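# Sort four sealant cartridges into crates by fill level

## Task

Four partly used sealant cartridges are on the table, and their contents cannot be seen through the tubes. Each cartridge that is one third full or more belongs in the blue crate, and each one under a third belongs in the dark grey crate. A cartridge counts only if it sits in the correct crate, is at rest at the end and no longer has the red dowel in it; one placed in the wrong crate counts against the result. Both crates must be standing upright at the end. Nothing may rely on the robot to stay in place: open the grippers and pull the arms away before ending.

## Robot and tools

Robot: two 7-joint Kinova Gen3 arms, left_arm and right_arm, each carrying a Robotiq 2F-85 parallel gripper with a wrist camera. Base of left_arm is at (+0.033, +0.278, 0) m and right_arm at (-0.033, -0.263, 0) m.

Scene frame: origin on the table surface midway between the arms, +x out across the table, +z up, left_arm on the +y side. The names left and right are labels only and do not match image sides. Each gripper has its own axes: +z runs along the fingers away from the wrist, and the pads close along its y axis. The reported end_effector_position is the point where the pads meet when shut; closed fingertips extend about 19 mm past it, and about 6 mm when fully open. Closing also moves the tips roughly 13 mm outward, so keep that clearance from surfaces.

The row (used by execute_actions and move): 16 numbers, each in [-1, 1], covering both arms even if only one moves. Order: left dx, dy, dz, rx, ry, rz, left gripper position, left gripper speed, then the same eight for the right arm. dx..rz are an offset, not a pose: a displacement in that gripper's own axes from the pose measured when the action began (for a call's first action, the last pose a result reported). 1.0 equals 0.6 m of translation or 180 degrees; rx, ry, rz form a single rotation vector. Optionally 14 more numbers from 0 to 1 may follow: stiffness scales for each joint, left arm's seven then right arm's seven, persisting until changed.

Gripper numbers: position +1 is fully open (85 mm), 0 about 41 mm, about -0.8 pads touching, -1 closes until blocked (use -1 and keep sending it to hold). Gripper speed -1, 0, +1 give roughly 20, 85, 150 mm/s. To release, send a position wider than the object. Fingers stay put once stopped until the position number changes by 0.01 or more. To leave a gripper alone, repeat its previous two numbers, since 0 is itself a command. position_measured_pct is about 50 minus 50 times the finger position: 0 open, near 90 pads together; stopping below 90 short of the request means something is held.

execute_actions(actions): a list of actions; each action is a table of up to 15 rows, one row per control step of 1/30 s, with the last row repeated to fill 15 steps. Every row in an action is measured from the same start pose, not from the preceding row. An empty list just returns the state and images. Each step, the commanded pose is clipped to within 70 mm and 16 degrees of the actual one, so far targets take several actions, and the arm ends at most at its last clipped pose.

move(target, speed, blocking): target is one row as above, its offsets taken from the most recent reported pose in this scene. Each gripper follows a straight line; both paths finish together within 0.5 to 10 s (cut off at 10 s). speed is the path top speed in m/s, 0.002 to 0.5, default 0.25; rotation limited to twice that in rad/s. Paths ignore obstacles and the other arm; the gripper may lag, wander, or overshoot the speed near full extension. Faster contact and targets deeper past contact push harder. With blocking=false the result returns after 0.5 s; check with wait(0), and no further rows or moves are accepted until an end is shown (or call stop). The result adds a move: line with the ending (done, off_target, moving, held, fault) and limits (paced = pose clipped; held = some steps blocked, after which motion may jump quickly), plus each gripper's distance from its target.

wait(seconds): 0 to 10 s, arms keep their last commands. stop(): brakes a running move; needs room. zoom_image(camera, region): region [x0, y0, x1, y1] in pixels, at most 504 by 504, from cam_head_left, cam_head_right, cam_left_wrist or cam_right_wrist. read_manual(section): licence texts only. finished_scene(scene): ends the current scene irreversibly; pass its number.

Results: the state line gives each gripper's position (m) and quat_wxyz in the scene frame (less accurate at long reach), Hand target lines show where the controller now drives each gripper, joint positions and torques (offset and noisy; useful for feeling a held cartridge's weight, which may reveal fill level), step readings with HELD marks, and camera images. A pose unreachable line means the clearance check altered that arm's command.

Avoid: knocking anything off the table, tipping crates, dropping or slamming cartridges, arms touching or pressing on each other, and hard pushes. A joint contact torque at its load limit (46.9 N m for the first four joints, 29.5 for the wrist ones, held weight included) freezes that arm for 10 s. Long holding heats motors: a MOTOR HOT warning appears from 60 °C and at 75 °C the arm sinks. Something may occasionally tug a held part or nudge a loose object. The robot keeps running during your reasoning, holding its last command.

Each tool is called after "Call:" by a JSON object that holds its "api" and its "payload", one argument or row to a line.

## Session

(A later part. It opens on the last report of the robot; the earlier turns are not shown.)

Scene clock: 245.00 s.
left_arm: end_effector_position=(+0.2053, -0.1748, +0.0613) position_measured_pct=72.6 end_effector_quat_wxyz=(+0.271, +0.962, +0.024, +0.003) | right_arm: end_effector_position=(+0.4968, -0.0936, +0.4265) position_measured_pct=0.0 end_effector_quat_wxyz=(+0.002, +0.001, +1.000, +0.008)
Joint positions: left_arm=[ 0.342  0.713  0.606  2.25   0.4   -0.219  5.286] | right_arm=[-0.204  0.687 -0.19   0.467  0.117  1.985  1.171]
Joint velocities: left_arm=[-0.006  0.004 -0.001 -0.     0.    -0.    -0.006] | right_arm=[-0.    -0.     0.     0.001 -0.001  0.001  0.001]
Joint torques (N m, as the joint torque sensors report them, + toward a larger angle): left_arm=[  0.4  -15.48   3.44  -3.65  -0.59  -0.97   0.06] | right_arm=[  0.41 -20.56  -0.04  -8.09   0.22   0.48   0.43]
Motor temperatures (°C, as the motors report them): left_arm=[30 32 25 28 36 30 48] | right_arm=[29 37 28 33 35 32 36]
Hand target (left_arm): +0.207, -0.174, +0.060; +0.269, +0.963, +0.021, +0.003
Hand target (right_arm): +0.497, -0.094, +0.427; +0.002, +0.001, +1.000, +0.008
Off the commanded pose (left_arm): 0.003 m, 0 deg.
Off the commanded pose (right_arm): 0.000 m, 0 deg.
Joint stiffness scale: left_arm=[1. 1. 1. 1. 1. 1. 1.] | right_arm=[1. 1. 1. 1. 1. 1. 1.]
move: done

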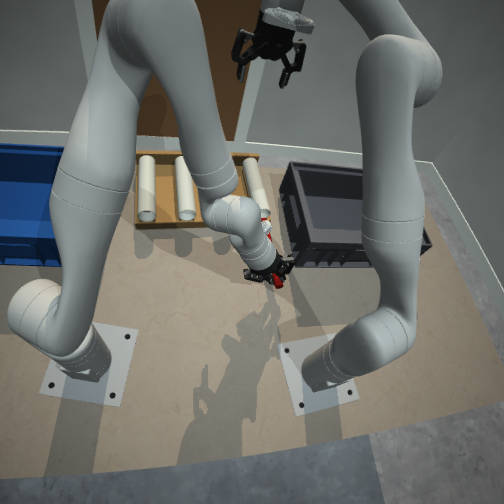

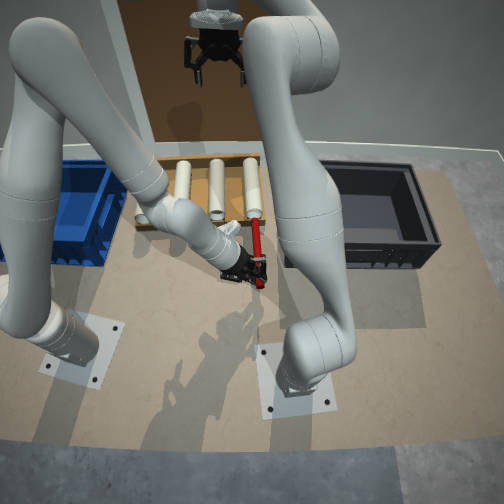

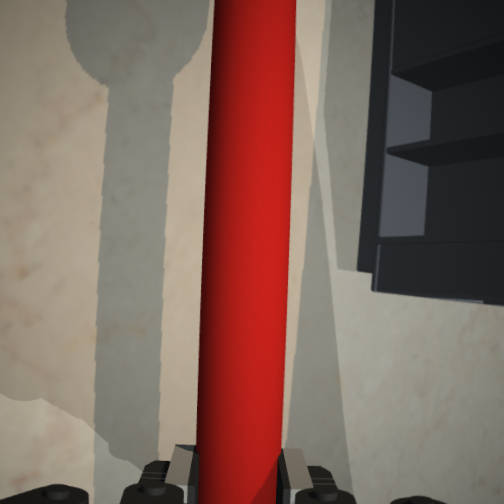

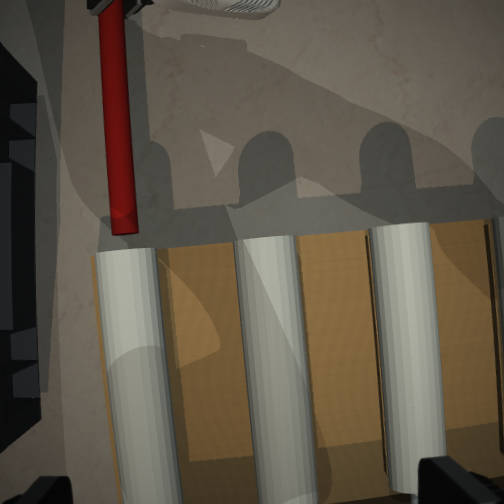

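Call:
{"api": "move", "payload": {
  "target": [0.057, 0, 0.002, 0, 0, 0, -1, 0, 0, 0, 0, 0, 0, 0, 1, 0],
  "speed": 0.035
}}

Call:
{"api": "move", "payload": {
  "target": [0, 0, 0, 0, 0, 0, -1, 0, 0, 0, 0, 0, 0, 0, 1, 0],
  "speed": 0.035
}}

Scene clock: 254.53 s.
left_arm: end_effector_position=(+0.2374, -0.1752, +0.0619) position_measured_pct=72.6 end_effector_quat_wxyz=(+0.272, +0.962, +0.027, +0.003) | right_arm: end_effector_position=(+0.4968, -0.0936, +0.4265) position_measured_pct=0.0 end_effector_quat_wxyz=(+0.002, +0.001, +1.000, +0.008)
Joint positions: left_arm=[ 0.272  0.727  0.604  2.197  0.373 -0.153  5.248] | right_arm=[-0.204  0.687 -0.19   0.467  0.117  1.985  1.171]
Joint velocities: left_arm=[-0.006  0.001 -0.    -0.001 -0.     0.    -0.006] | right_arm=[ 0.    -0.    -0.    -0.    -0.001  0.002 -0.001]
Joint torques (N m, as the joint torque sensors report them, + toward a larger angle): left_arm=[ -0.12 -16.25   3.84  -4.03  -0.41  -0.94   0.2 ] | right_arm=[  0.48 -20.9    0.27  -8.23  -0.04   0.01  -0.09]
Motor temperatures (°C, as the motors report them): left_arm=[30 32 24 28 36 30 48] | right_arm=[29 37 28 33 35 32 36]
Hand target (left_arm): +0.239, -0.174, +0.060; +0.271, +0.962, +0.024, +0.003
Hand target (right_arm): +0.497, -0.094, +0.427; +0.002, +0.001, +1.000, +0.008
Off the commanded pose (left_arm): 0.003 m, 0 deg.
Off the commanded pose (right_arm): 0.000 m, 0 deg.
Joint stiffness scale: left_arm=[1. 1. 1. 1. 1. 1. 1.] | right_arm=[1. 1. 1. 1. 1. 1. 1.]
move: done

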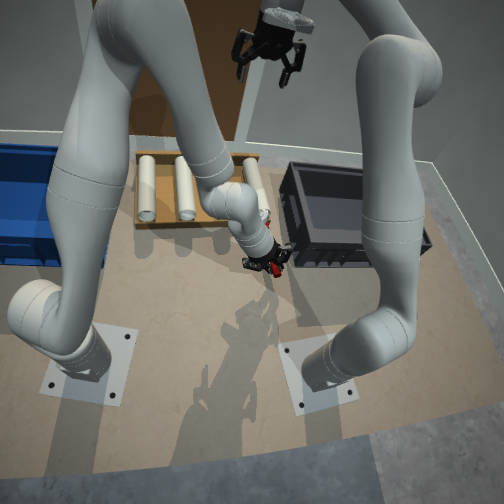

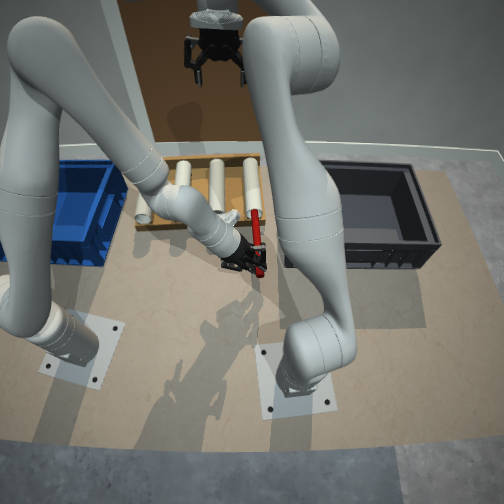

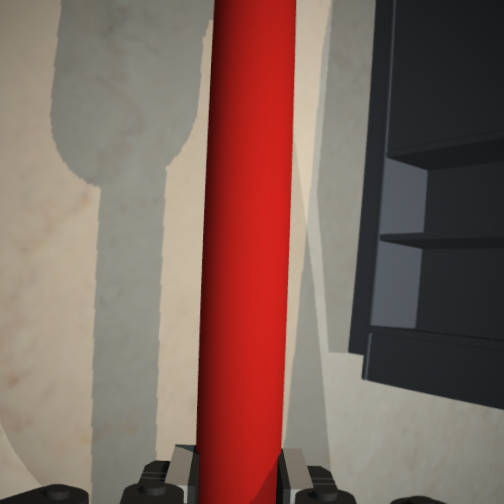

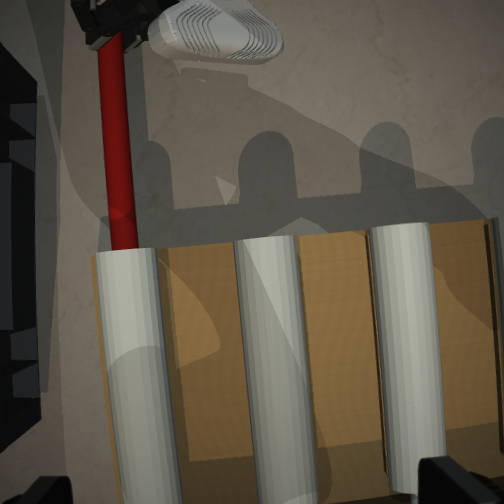

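Scene clock: 255.03 s.
left_arm: end_effector_position=(+0.2374, -0.1752, +0.0619) position_measured_pct=72.6 end_effector_quat_wxyz=(+0.272, +0.962, +0.027, +0.003) | right_arm: end_effector_position=(+0.4968, -0.0936, +0.4265) position_measured_pct=0.0 end_effector_quat_wxyz=(+0.002, +0.001, +1.000, +0.008)
Joint positions: left_arm=[ 0.272  0.727  0.604  2.197  0.373 -0.153  5.248] | right_arm=[-0.204  0.687 -0.19   0.467  0.117  1.985  1.171]
Joint velocities: left_arm=[ 0.     0.001  0.001 -0.    -0.    -0.001  0.   ] | right_arm=[ 0.    -0.     0.    -0.001 -0.     0.001  0.002]
Joint torques (N m, as the joint torque sensors report them, + toward a larger angle): left_arm=[  0.11 -16.     3.66  -4.11  -0.43  -0.98   0.12] | right_arm=[ -0.02 -20.49  -0.04  -8.31  -0.03   0.07   0.1 ]
Motor temperatures (°C, as the motors report them): left_arm=[30 32 24 28 36 30 48] | right_arm=[29 37 28 33 35 32 36]
Hand target (left_arm): +0.237, -0.175, +0.062; +0.272, +0.962, +0.027, +0.003
Hand target (right_arm): +0.497, -0.094, +0.427; +0.002, +0.001, +1.000, +0.008
Off the commanded pose (left_arm): 0.000 m, 0 deg.
Off the commanded pose (right_arm): 0.000 m, 0 deg.
Joint stiffness scale: left_arm=[1. 1. 1. 1. 1. 1. 1.] | right_arm=[1. 1. 1. 1. 1. 1. 1.]
move: done

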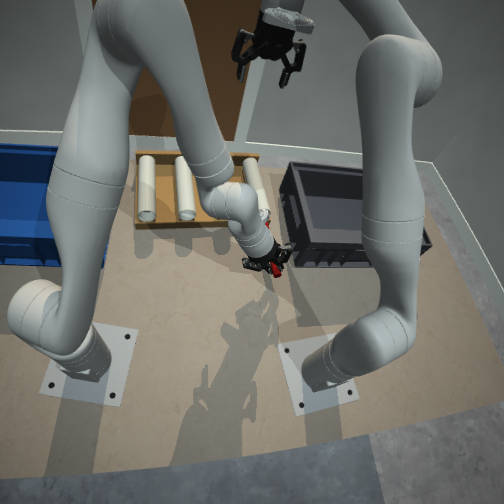

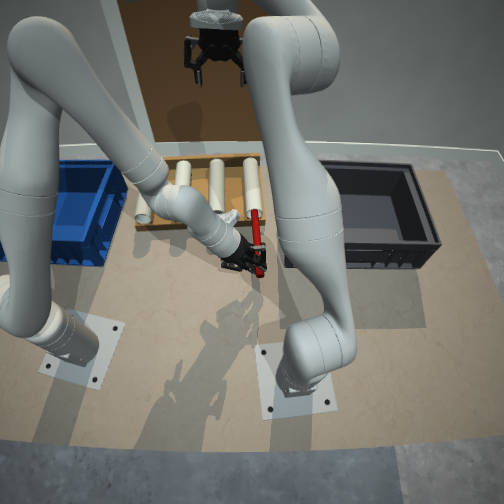

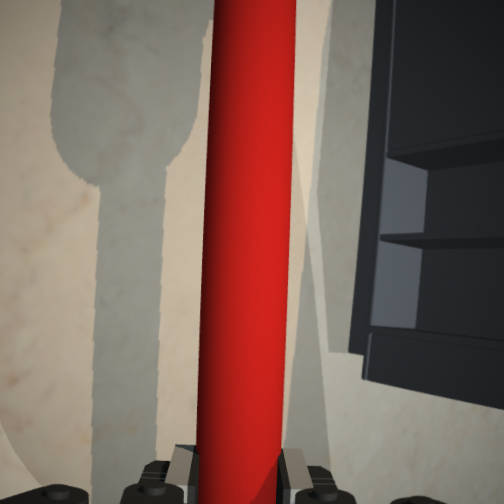

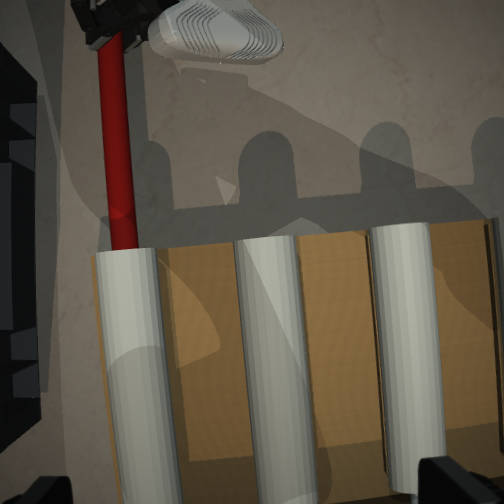

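Call:
{"api": "move", "payload": {
  "target": [0.045, -0.0046, 0.001, 0, 0, 0, -1, 0, 0, 0, 0, 0, 0, 0, 1, 0],
  "speed": 0.035
}}

Call:
{"api": "move", "payload": {
  "target": [0, 0, 0, 0, 0, 0, -1, 0, 0, 0, 0, 0, 0, 0, 1, 0],
  "speed": 0.035
}}

Scene clock: 262.80 s.
left_arm: end_effector_position=(+0.2626, -0.1730, +0.0614) position_measured_pct=72.6 end_effector_quat_wxyz=(+0.274, +0.961, +0.030, +0.003) | right_arm: end_effector_position=(+0.4968, -0.0936, +0.4265) position_measured_pct=0.0 end_effector_quat_wxyz=(+0.002, +0.001, +1.000, +0.008)
Joint positions: left_arm=[ 0.216  0.742  0.604  2.159  0.352 -0.107  5.22 ] | right_arm=[-0.204  0.687 -0.19   0.467  0.117  1.985  1.171]
Joint velocities: left_arm=[-0.006  0.     0.    -0.001 -0.     0.    -0.006] | right_arm=[ 0.    -0.    -0.    -0.     0.001 -0.001 -0.   ]
Joint torques (N m, as the joint torque sensors report them, + toward a larger angle): left_arm=[  0.14 -16.21   3.86  -3.99  -0.49  -0.97   0.16] | right_arm=[  0.28 -20.15   0.19  -8.59  -0.04   0.44   0.43]
Motor temperatures (°C, as the motors report them): left_arm=[30 32 25 28 36 30 48] | right_arm=[29 37 28 33 35 32 36]
Hand target (left_arm): +0.264, -0.172, +0.060; +0.272, +0.962, +0.027, +0.003
Hand target (right_arm): +0.497, -0.094, +0.427; +0.002, +0.001, +1.000, +0.008
Off the commanded pose (left_arm): 0.003 m, 0 deg.
Off the commanded pose (right_arm): 0.000 m, 0 deg.
Joint stiffness scale: left_arm=[1. 1. 1. 1. 1. 1. 1.] | right_arm=[1. 1. 1. 1. 1. 1. 1.]
move: done

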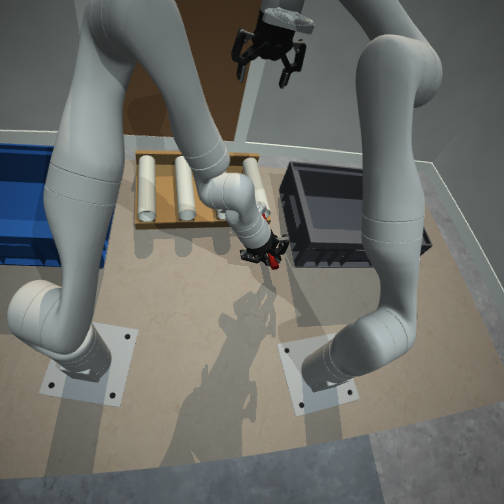

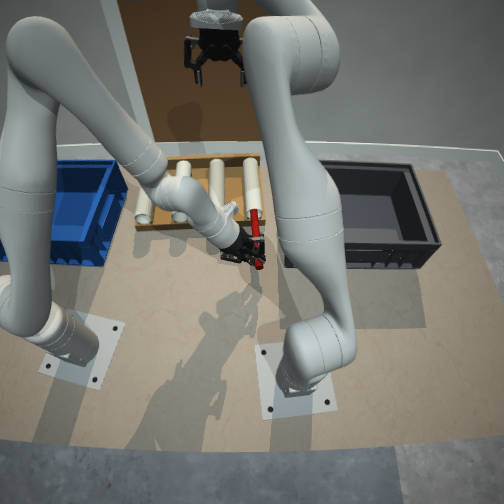

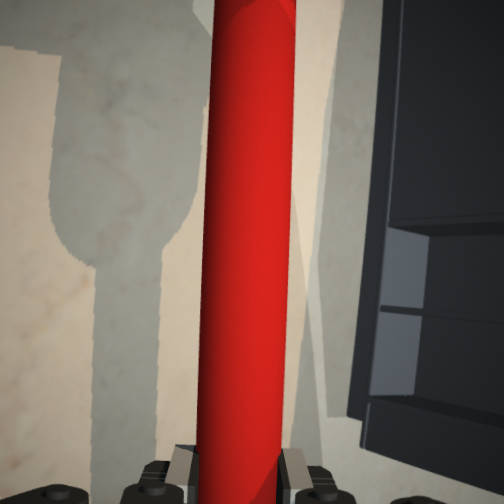

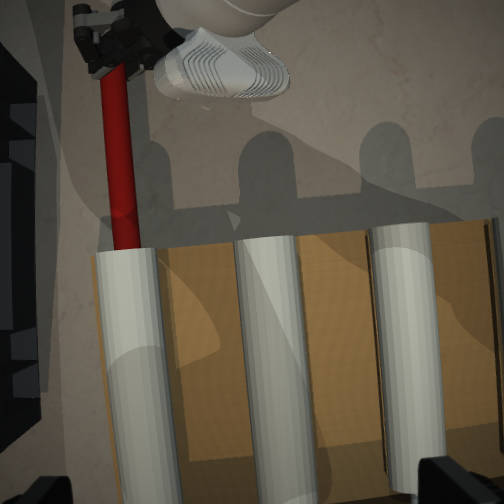

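Scene clock: 263.30 s.
left_arm: end_effector_position=(+0.2626, -0.1730, +0.0614) position_measured_pct=72.6 end_effector_quat_wxyz=(+0.274, +0.961, +0.030, +0.003) | right_arm: end_effector_position=(+0.4968, -0.0936, +0.4265) position_measured_pct=0.0 end_effector_quat_wxyz=(+0.002, +0.001, +1.000, +0.008)
Joint positions: left_arm=[ 0.216  0.742  0.604  2.159  0.352 -0.107  5.22 ] | right_arm=[-0.204  0.687 -0.19   0.467  0.117  1.985  1.171]
Joint velocities: left_arm=[ 0. -0. -0. -0. -0.  0.  0.] | right_arm=[-0.     0.     0.     0.001  0.     0.001  0.002]
Joint torques (N m, as the joint torque sensors report them, + toward a larger angle): left_arm=[ -0.16 -16.54   3.92  -4.2   -0.24  -0.8    0.06] | right_arm=[  0.95 -20.45  -0.09  -8.11  -0.11  -0.08   0.45]
Motor temperatures (°C, as the motors report them): left_arm=[30 32 25 28 36 30 48] | right_arm=[29 37 28 33 35 32 36]
Hand target (left_arm): +0.263, -0.173, +0.061; +0.274, +0.961, +0.030, +0.003
Hand target (right_arm): +0.497, -0.094, +0.427; +0.002, +0.001, +1.000, +0.008
Off the commanded pose (left_arm): 0.000 m, 0 deg.
Off the commanded pose (right_arm): 0.000 m, 0 deg.
Joint stiffness scale: left_arm=[1. 1. 1. 1. 1. 1. 1.] | right_arm=[1. 1. 1. 1. 1. 1. 1.]
move: done

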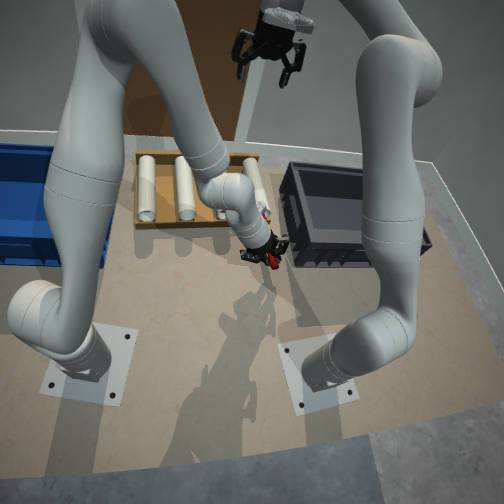

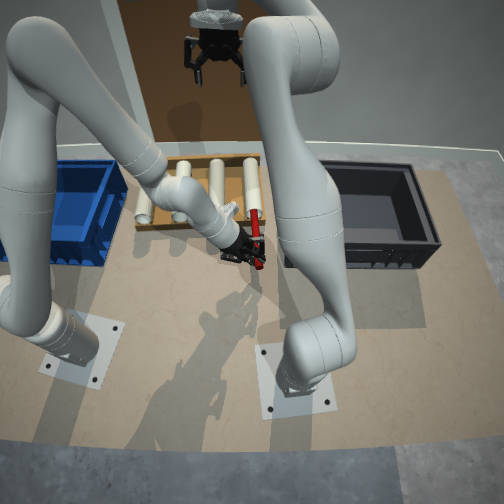

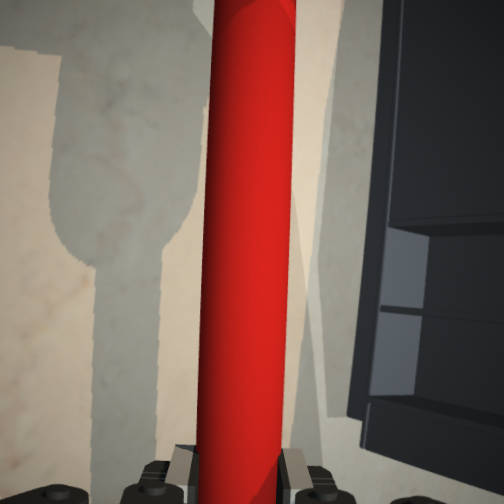

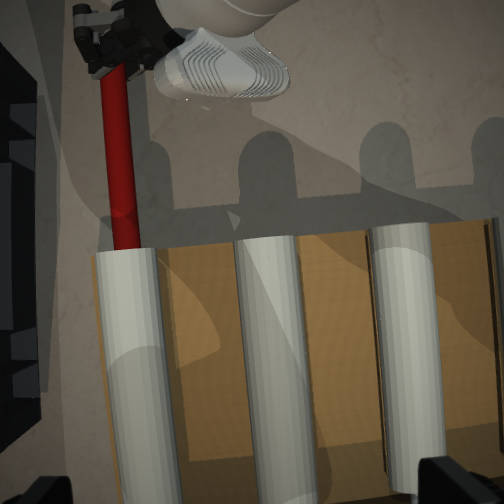

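Call:
{"api": "move", "payload": {
  "target": [0.045, -0.003, 0.001, 0, 0, 0.004, -1, 0, 0, 0, 0, 0, 0, 0, 1, 0],
  "speed": 0.035
}}

Call:
{"api": "move", "payload": {
  "target": [0, 0, 0, 0, 0, 0, -1, 0, 0, 0, 0, 0, 0, 0, 1, 0],
  "speed": 0.035
}}

Scene clock: 271.83 s.
left_arm: end_effector_position=(+0.2873, -0.1721, +0.0618) position_measured_pct=72.6 end_effector_quat_wxyz=(+0.276, +0.961, +0.027, +0.004) | right_arm: end_effector_position=(+0.4968, -0.0936, +0.4265) position_measured_pct=0.0 end_effector_quat_wxyz=(+0.002, +0.001, +1.000, +0.008)
Joint positions: left_arm=[ 0.17   0.756  0.601  2.113  0.331 -0.057  5.186] | right_arm=[-0.204  0.687 -0.19   0.467  0.117  1.985  1.171]
Joint velocities: left_arm=[-0.004  0.001  0.    -0.001  0.     0.001 -0.005] | right_arm=[-0.    -0.001  0.    -0.001  0.001 -0.001 -0.   ]
Joint torques (N m, as the joint torque sensors report them, + toward a larger angle): left_arm=[ -0.34 -16.59   4.33  -4.47  -0.3   -0.63   0.13] | right_arm=[  0.28 -20.62  -0.57  -8.03   0.07   0.35   0.39]
Motor temperatures (°C, as the motors report them): left_arm=[30 32 25 28 36 30 48] | right_arm=[29 37 28 33 35 32 36]
Hand target (left_arm): +0.289, -0.170, +0.060; +0.274, +0.961, +0.024, +0.005
Hand target (right_arm): +0.497, -0.094, +0.427; +0.002, +0.001, +1.000, +0.008
Off the commanded pose (left_arm): 0.004 m, 0 deg.
Off the commanded pose (right_arm): 0.000 m, 0 deg.
Joint stiffness scale: left_arm=[1. 1. 1. 1. 1. 1. 1.] | right_arm=[1. 1. 1. 1. 1. 1. 1.]
move: off_target (left_arm)

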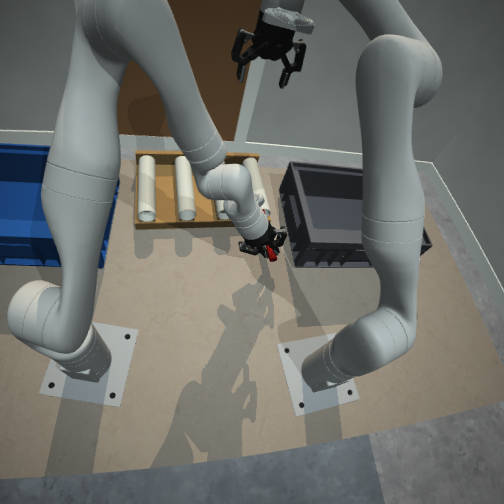

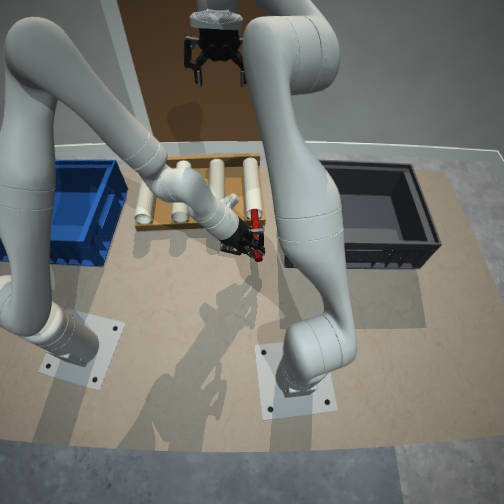

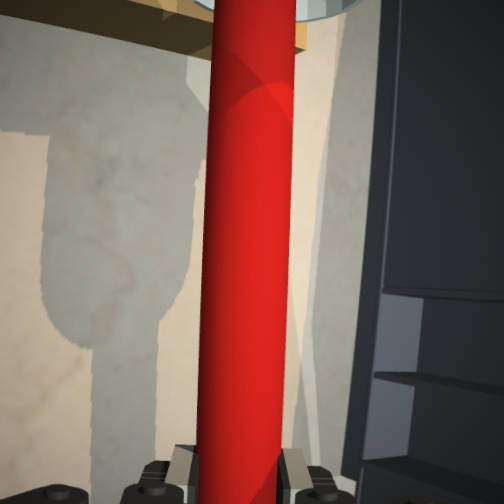

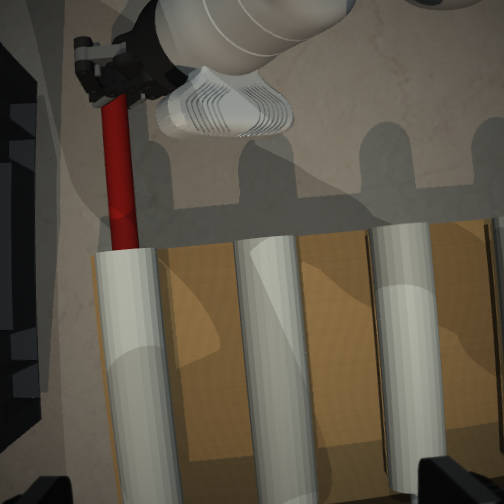

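Scene clock: 272.33 s.
left_arm: end_effector_position=(+0.2874, -0.1721, +0.0618) position_measured_pct=72.6 end_effector_quat_wxyz=(+0.276, +0.961, +0.027, +0.004) | right_arm: end_effector_position=(+0.4968, -0.0936, +0.4265) position_measured_pct=0.0 end_effector_quat_wxyz=(+0.002, +0.001, +1.000, +0.008)
Joint positions: left_arm=[ 0.17   0.756  0.601  2.113  0.331 -0.057  5.186] | right_arm=[-0.204  0.687 -0.19   0.467  0.117  1.985  1.171]
Joint velocities: left_arm=[ 0. -0. -0.  0. -0.  0. -0.] | right_arm=[-0.    -0.     0.     0.002 -0.001  0.001 -0.   ]
Joint torques (N m, as the joint torque sensors report them, + toward a larger angle): left_arm=[ -0.13 -16.95   4.15  -4.43  -0.33  -0.99   0.1 ] | right_arm=[  0.39 -20.3    0.02  -7.78  -0.26  -0.1    0.02]
Motor temperatures (°C, as the motors report them): left_arm=[30 32 25 28 36 30 48] | right_arm=[29 37 28 33 35 32 36]
Hand target (left_arm): +0.287, -0.172, +0.062; +0.276, +0.961, +0.027, +0.004
Hand target (right_arm): +0.497, -0.094, +0.427; +0.002, +0.001, +1.000, +0.008
Off the commanded pose (left_arm): 0.000 m, 0 deg.
Off the commanded pose (right_arm): 0.000 m, 0 deg.
Joint stiffness scale: left_arm=[1. 1. 1. 1. 1. 1. 1.] | right_arm=[1. 1. 1. 1. 1. 1. 1.]
move: done

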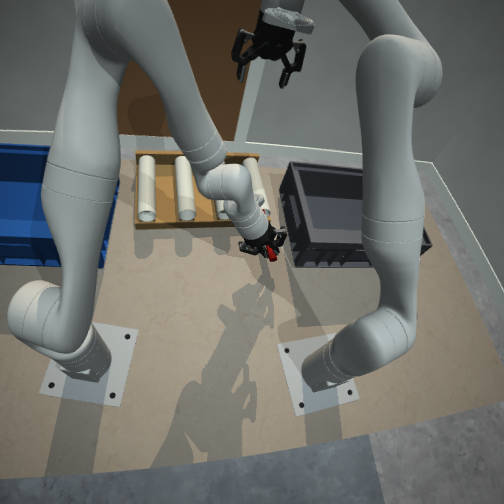

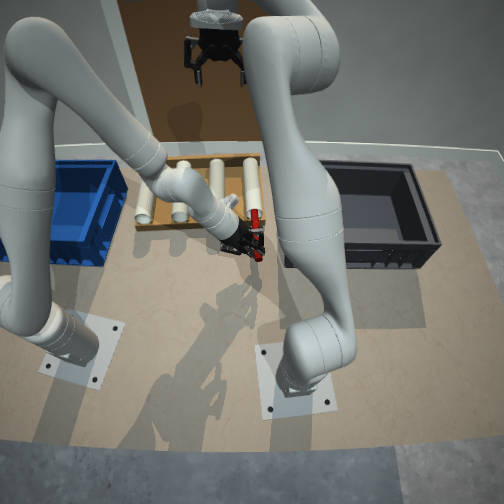

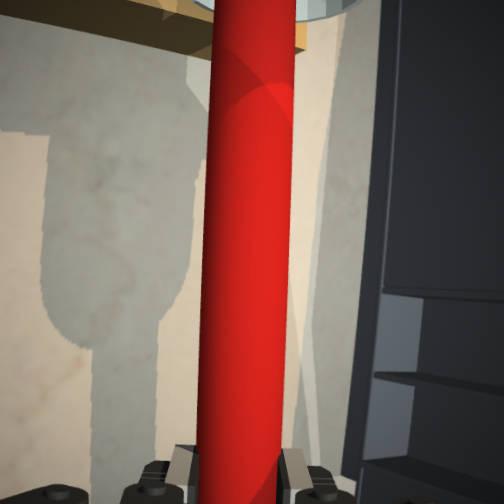

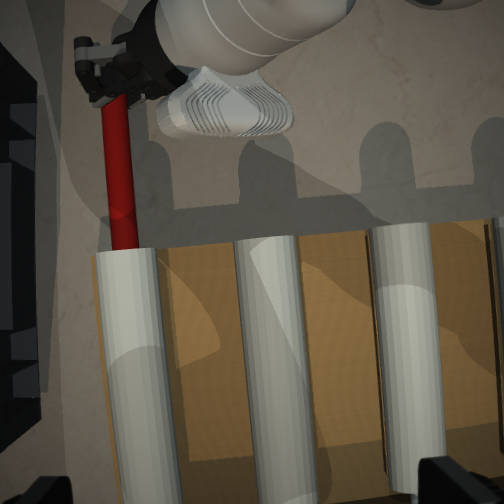

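Call:
{"api": "move", "payload": {
  "target": [0.045, -0.003, 0.001, 0, 0, 0.002, -1, 0, 0, 0, 0, 0, 0, 0, 1, 0],
  "speed": 0.035
}}

Call:
{"api": "move", "payload": {
  "target": [0, 0, 0, 0, 0, 0, -1, 0, 0, 0, 0, 0, 0, 0, 1, 0],
  "speed": 0.035
}}

Scene clock: 277.97 s.
left_arm: end_effector_position=(+0.3121, -0.1716, +0.0623) position_measured_pct=72.6 end_effector_quat_wxyz=(+0.278, +0.960, +0.027, +0.005) | right_arm: end_effector_position=(+0.4968, -0.0936, +0.4265) position_measured_pct=0.0 end_effector_quat_wxyz=(+0.002, +0.001, +1.000, +0.008)
Joint positions: left_arm=[ 0.131  0.771  0.597  2.063  0.317 -0.005  5.156] | right_arm=[-0.204  0.687 -0.19   0.467  0.117  1.985  1.171]
Joint velocities: left_arm=[-0.003  0.003  0.001 -0.001  0.     0.002 -0.005] | right_arm=[-0.    -0.     0.     0.    -0.001 -0.001 -0.   ]
Joint torques (N m, as the joint torque sensors report them, + toward a larger angle): left_arm=[  0.19 -17.18   4.37  -4.65  -0.12  -0.98   0.35] | right_arm=[  0.36 -20.33   0.02  -7.88  -0.18   0.33   0.15]
Motor temperatures (°C, as the motors report them): left_arm=[30 32 25 28 36 30 48] | right_arm=[29 37 28 33 35 32 36]
Hand target (left_arm): +0.314, -0.169, +0.060; +0.276, +0.961, +0.024, +0.005
Hand target (right_arm): +0.497, -0.094, +0.427; +0.002, +0.001, +1.000, +0.008
Off the commanded pose (left_arm): 0.004 m, 0 deg.
Off the commanded pose (right_arm): 0.000 m, 0 deg.
Joint stiffness scale: left_arm=[1. 1. 1. 1. 1. 1. 1.] | right_arm=[1. 1. 1. 1. 1. 1. 1.]
move: off_target (left_arm)

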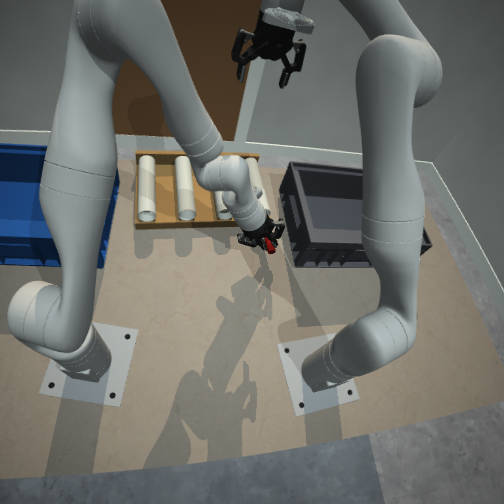

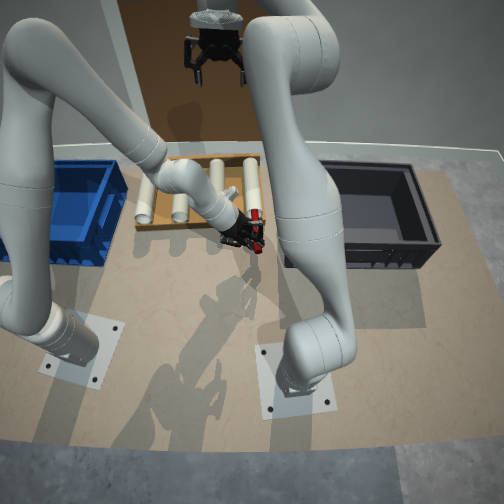

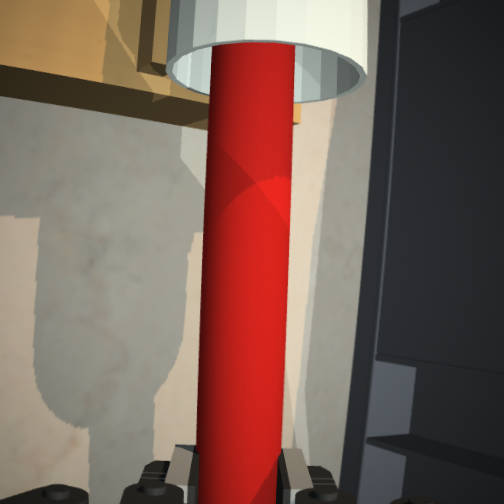

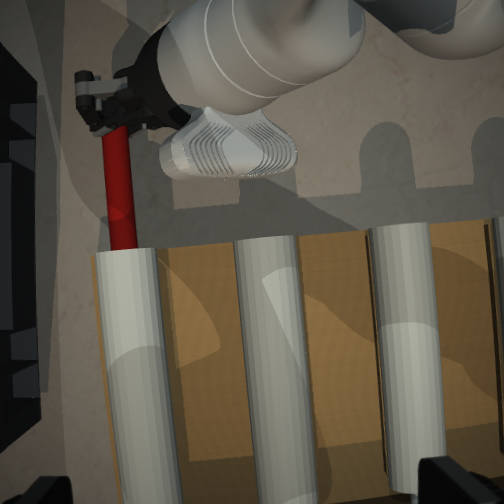

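Scene clock: 278.47 s.
left_arm: end_effector_position=(+0.3121, -0.1716, +0.0623) position_measured_pct=72.6 end_effector_quat_wxyz=(+0.278, +0.960, +0.027, +0.005) | right_arm: end_effector_position=(+0.4968, -0.0936, +0.4265) position_measured_pct=0.0 end_effector_quat_wxyz=(+0.002, +0.001, +1.000, +0.008)
Joint positions: left_arm=[ 0.131  0.771  0.597  2.063  0.317 -0.005  5.156] | right_arm=[-0.204  0.687 -0.19   0.467  0.117  1.985  1.171]
Joint velocities: left_arm=[ 0.    -0.001 -0.    -0.     0.     0.001  0.   ] | right_arm=[-0.     0.     0.    -0.    -0.     0.001 -0.001]
Joint torques (N m, as the joint torque sensors report them, + toward a larger angle): left_arm=[ -0.15 -17.27   4.06  -4.75  -0.2   -0.79   0.05] | right_arm=[  0.45 -20.49   0.25  -7.7    0.23   0.01   0.31]
Motor temperatures (°C, as the motors report them): left_arm=[30 32 25 28 36 30 48] | right_arm=[29 37 28 33 35 32 36]
Hand target (left_arm): +0.312, -0.172, +0.062; +0.278, +0.960, +0.027, +0.005
Hand target (right_arm): +0.497, -0.094, +0.427; +0.002, +0.001, +1.000, +0.008
Off the commanded pose (left_arm): 0.000 m, 0 deg.
Off the commanded pose (right_arm): 0.000 m, 0 deg.
Joint stiffness scale: left_arm=[1. 1. 1. 1. 1. 1. 1.] | right_arm=[1. 1. 1. 1. 1. 1. 1.]
move: done

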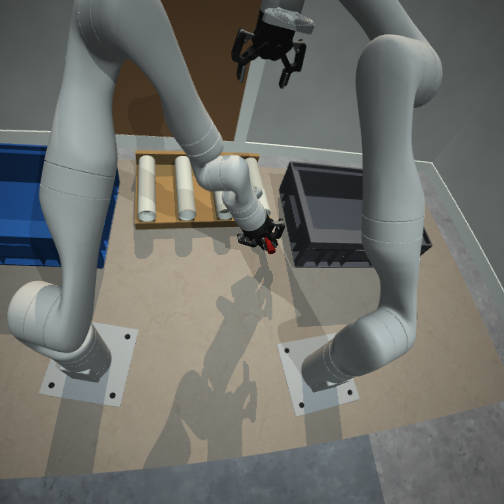

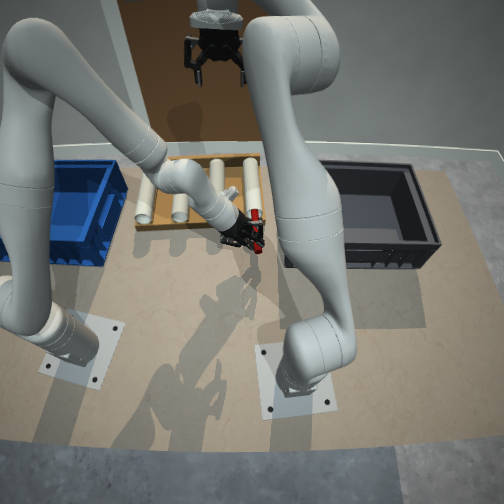

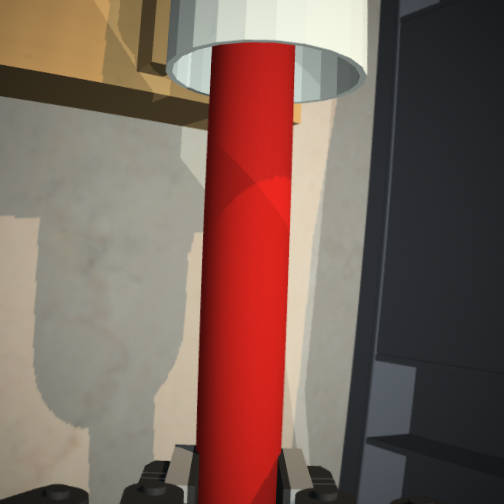

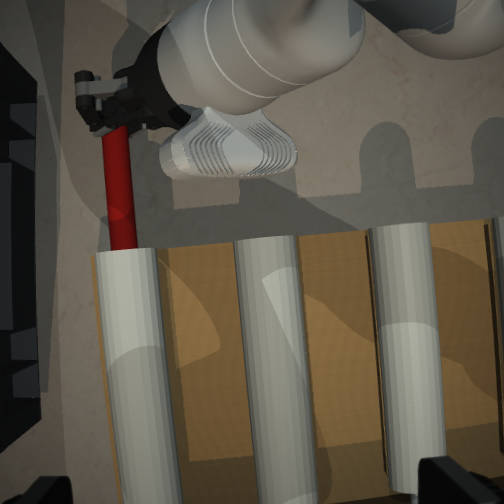

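Call:
{"api": "move", "payload": {
  "target": [0.042, 0, 0.001, 0, 0, 0.002, -1, 0, 0, 0, 0, 0, 0, 0, 1, 0],
  "speed": 0.035
}}

Call:
{"api": "move", "payload": {
  "target": [0, 0, 0, 0, 0, 0, -1, 0, 0, 0, 0, 0, 0, 0, 1, 0],
  "speed": 0.035
}}

Scene clock: 288.30 s.
left_arm: end_effector_position=(+0.3350, -0.1729, +0.0640) position_measured_pct=72.6 end_effector_quat_wxyz=(+0.280, +0.960, +0.027, +0.005) | right_arm: end_effector_position=(+0.4968, -0.0936, +0.4265) position_measured_pct=0.0 end_effector_quat_wxyz=(+0.002, +0.001, +1.000, +0.008)
Joint positions: left_arm=[0.104 0.784 0.59  2.008 0.308 0.048 5.132] | right_arm=[-0.204  0.687 -0.19   0.467  0.117  1.985  1.171]
Joint velocities: left_arm=[-0.003  0.003 -0.001 -0.002  0.     0.003 -0.005] | right_arm=[-0.    -0.    -0.     0.002 -0.    -0.001  0.   ]
Joint torques (N m, as the joint torque sensors report them, + toward a larger angle): left_arm=[  0.32 -17.82   4.4   -4.5   -0.24  -0.54   0.21] | right_arm=[ -0.25 -20.44   0.08  -8.13   0.18   0.22   0.09]
Motor temperatures (°C, as the motors report them): left_arm=[30 32 25 28 36 30 48] | right_arm=[29 37 28 33 35 32 36]
Hand target (left_arm): +0.337, -0.171, +0.062; +0.278, +0.960, +0.024, +0.006
Hand target (right_arm): +0.497, -0.094, +0.427; +0.002, +0.001, +1.000, +0.008
Off the commanded pose (left_arm): 0.004 m, 0 deg.
Off the commanded pose (right_arm): 0.000 m, 0 deg.
Joint stiffness scale: left_arm=[1. 1. 1. 1. 1. 1. 1.] | right_arm=[1. 1. 1. 1. 1. 1. 1.]
move: off_target (left_arm)

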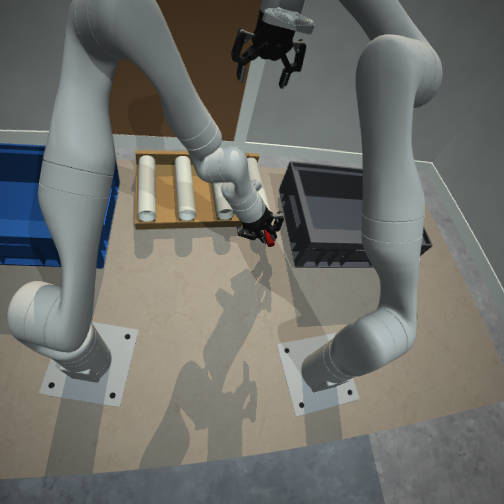

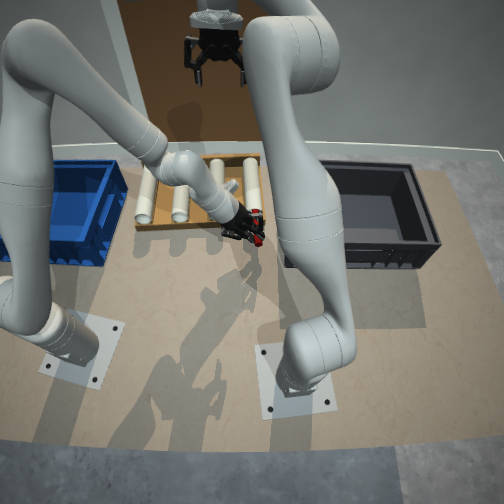

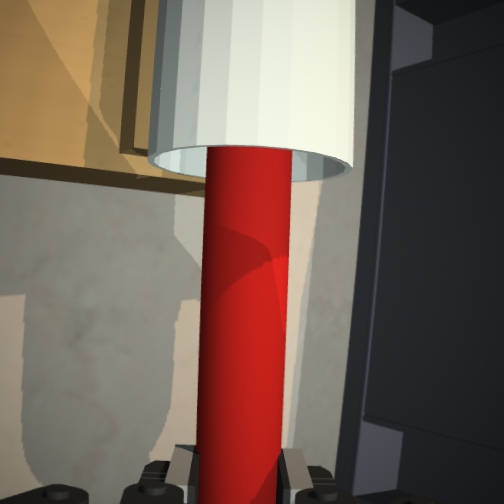

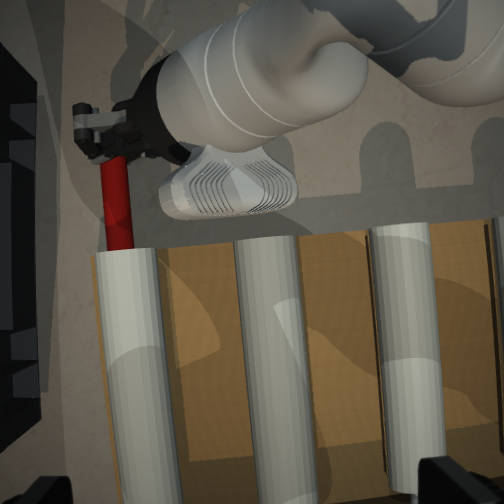

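Scene clock: 288.80 s.
left_arm: end_effector_position=(+0.3350, -0.1729, +0.0640) position_measured_pct=72.6 end_effector_quat_wxyz=(+0.280, +0.960, +0.027, +0.005) | right_arm: end_effector_position=(+0.4968, -0.0936, +0.4265) position_measured_pct=0.0 end_effector_quat_wxyz=(+0.002, +0.001, +1.000, +0.008)
Joint positions: left_arm=[0.104 0.784 0.59  2.008 0.308 0.048 5.132] | right_arm=[-0.204  0.687 -0.19   0.467  0.117  1.985  1.171]
Joint velocities: left_arm=[-0.    -0.     0.001 -0.     0.     0.     0.   ] | right_arm=[-0.001 -0.     0.     0.001  0.001  0.001 -0.002]
Joint torques (N m, as the joint torque sensors report them, + toward a larger angle): left_arm=[  0.23 -18.04   4.08  -4.85  -0.14  -0.82  -0.09] | right_arm=[ -0.03 -20.65   0.02  -8.01  -0.26   0.29   0.22]
Motor temperatures (°C, as the motors report them): left_arm=[30 32 25 28 36 30 48] | right_arm=[29 37 28 33 35 32 36]
Hand target (left_arm): +0.335, -0.173, +0.064; +0.280, +0.960, +0.027, +0.005
Hand target (right_arm): +0.497, -0.094, +0.427; +0.002, +0.001, +1.000, +0.008
Off the commanded pose (left_arm): 0.000 m, 0 deg.
Off the commanded pose (right_arm): 0.000 m, 0 deg.
Joint stiffness scale: left_arm=[1. 1. 1. 1. 1. 1. 1.] | right_arm=[1. 1. 1. 1. 1. 1. 1.]
move: done

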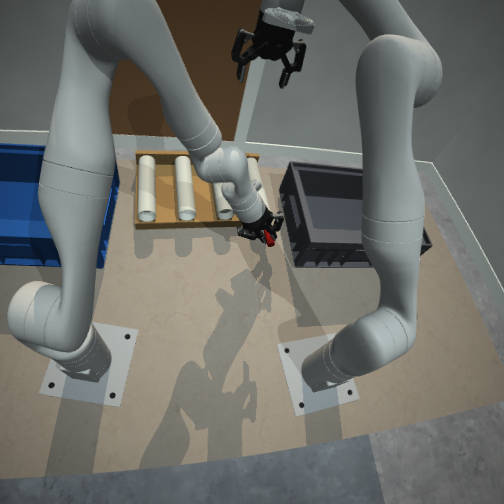

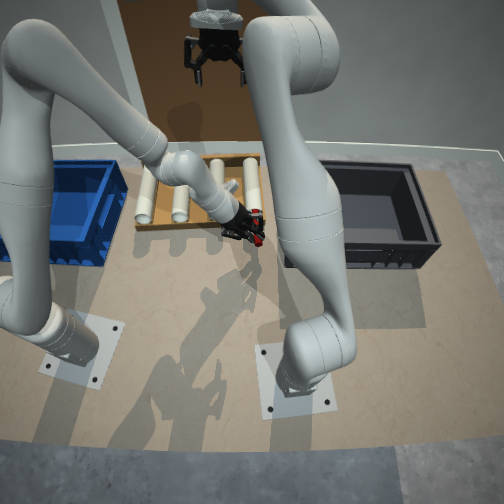

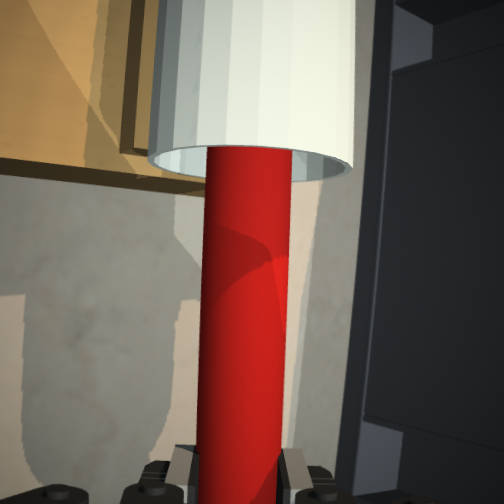

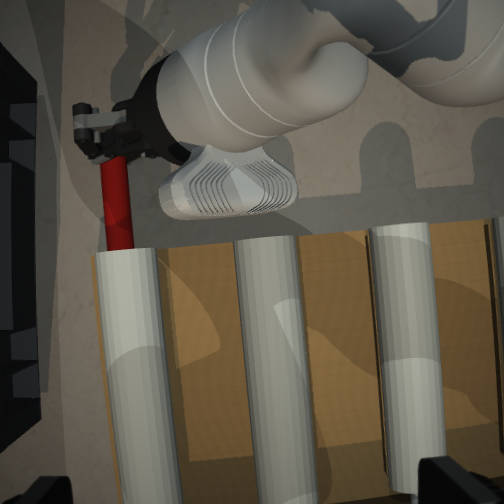

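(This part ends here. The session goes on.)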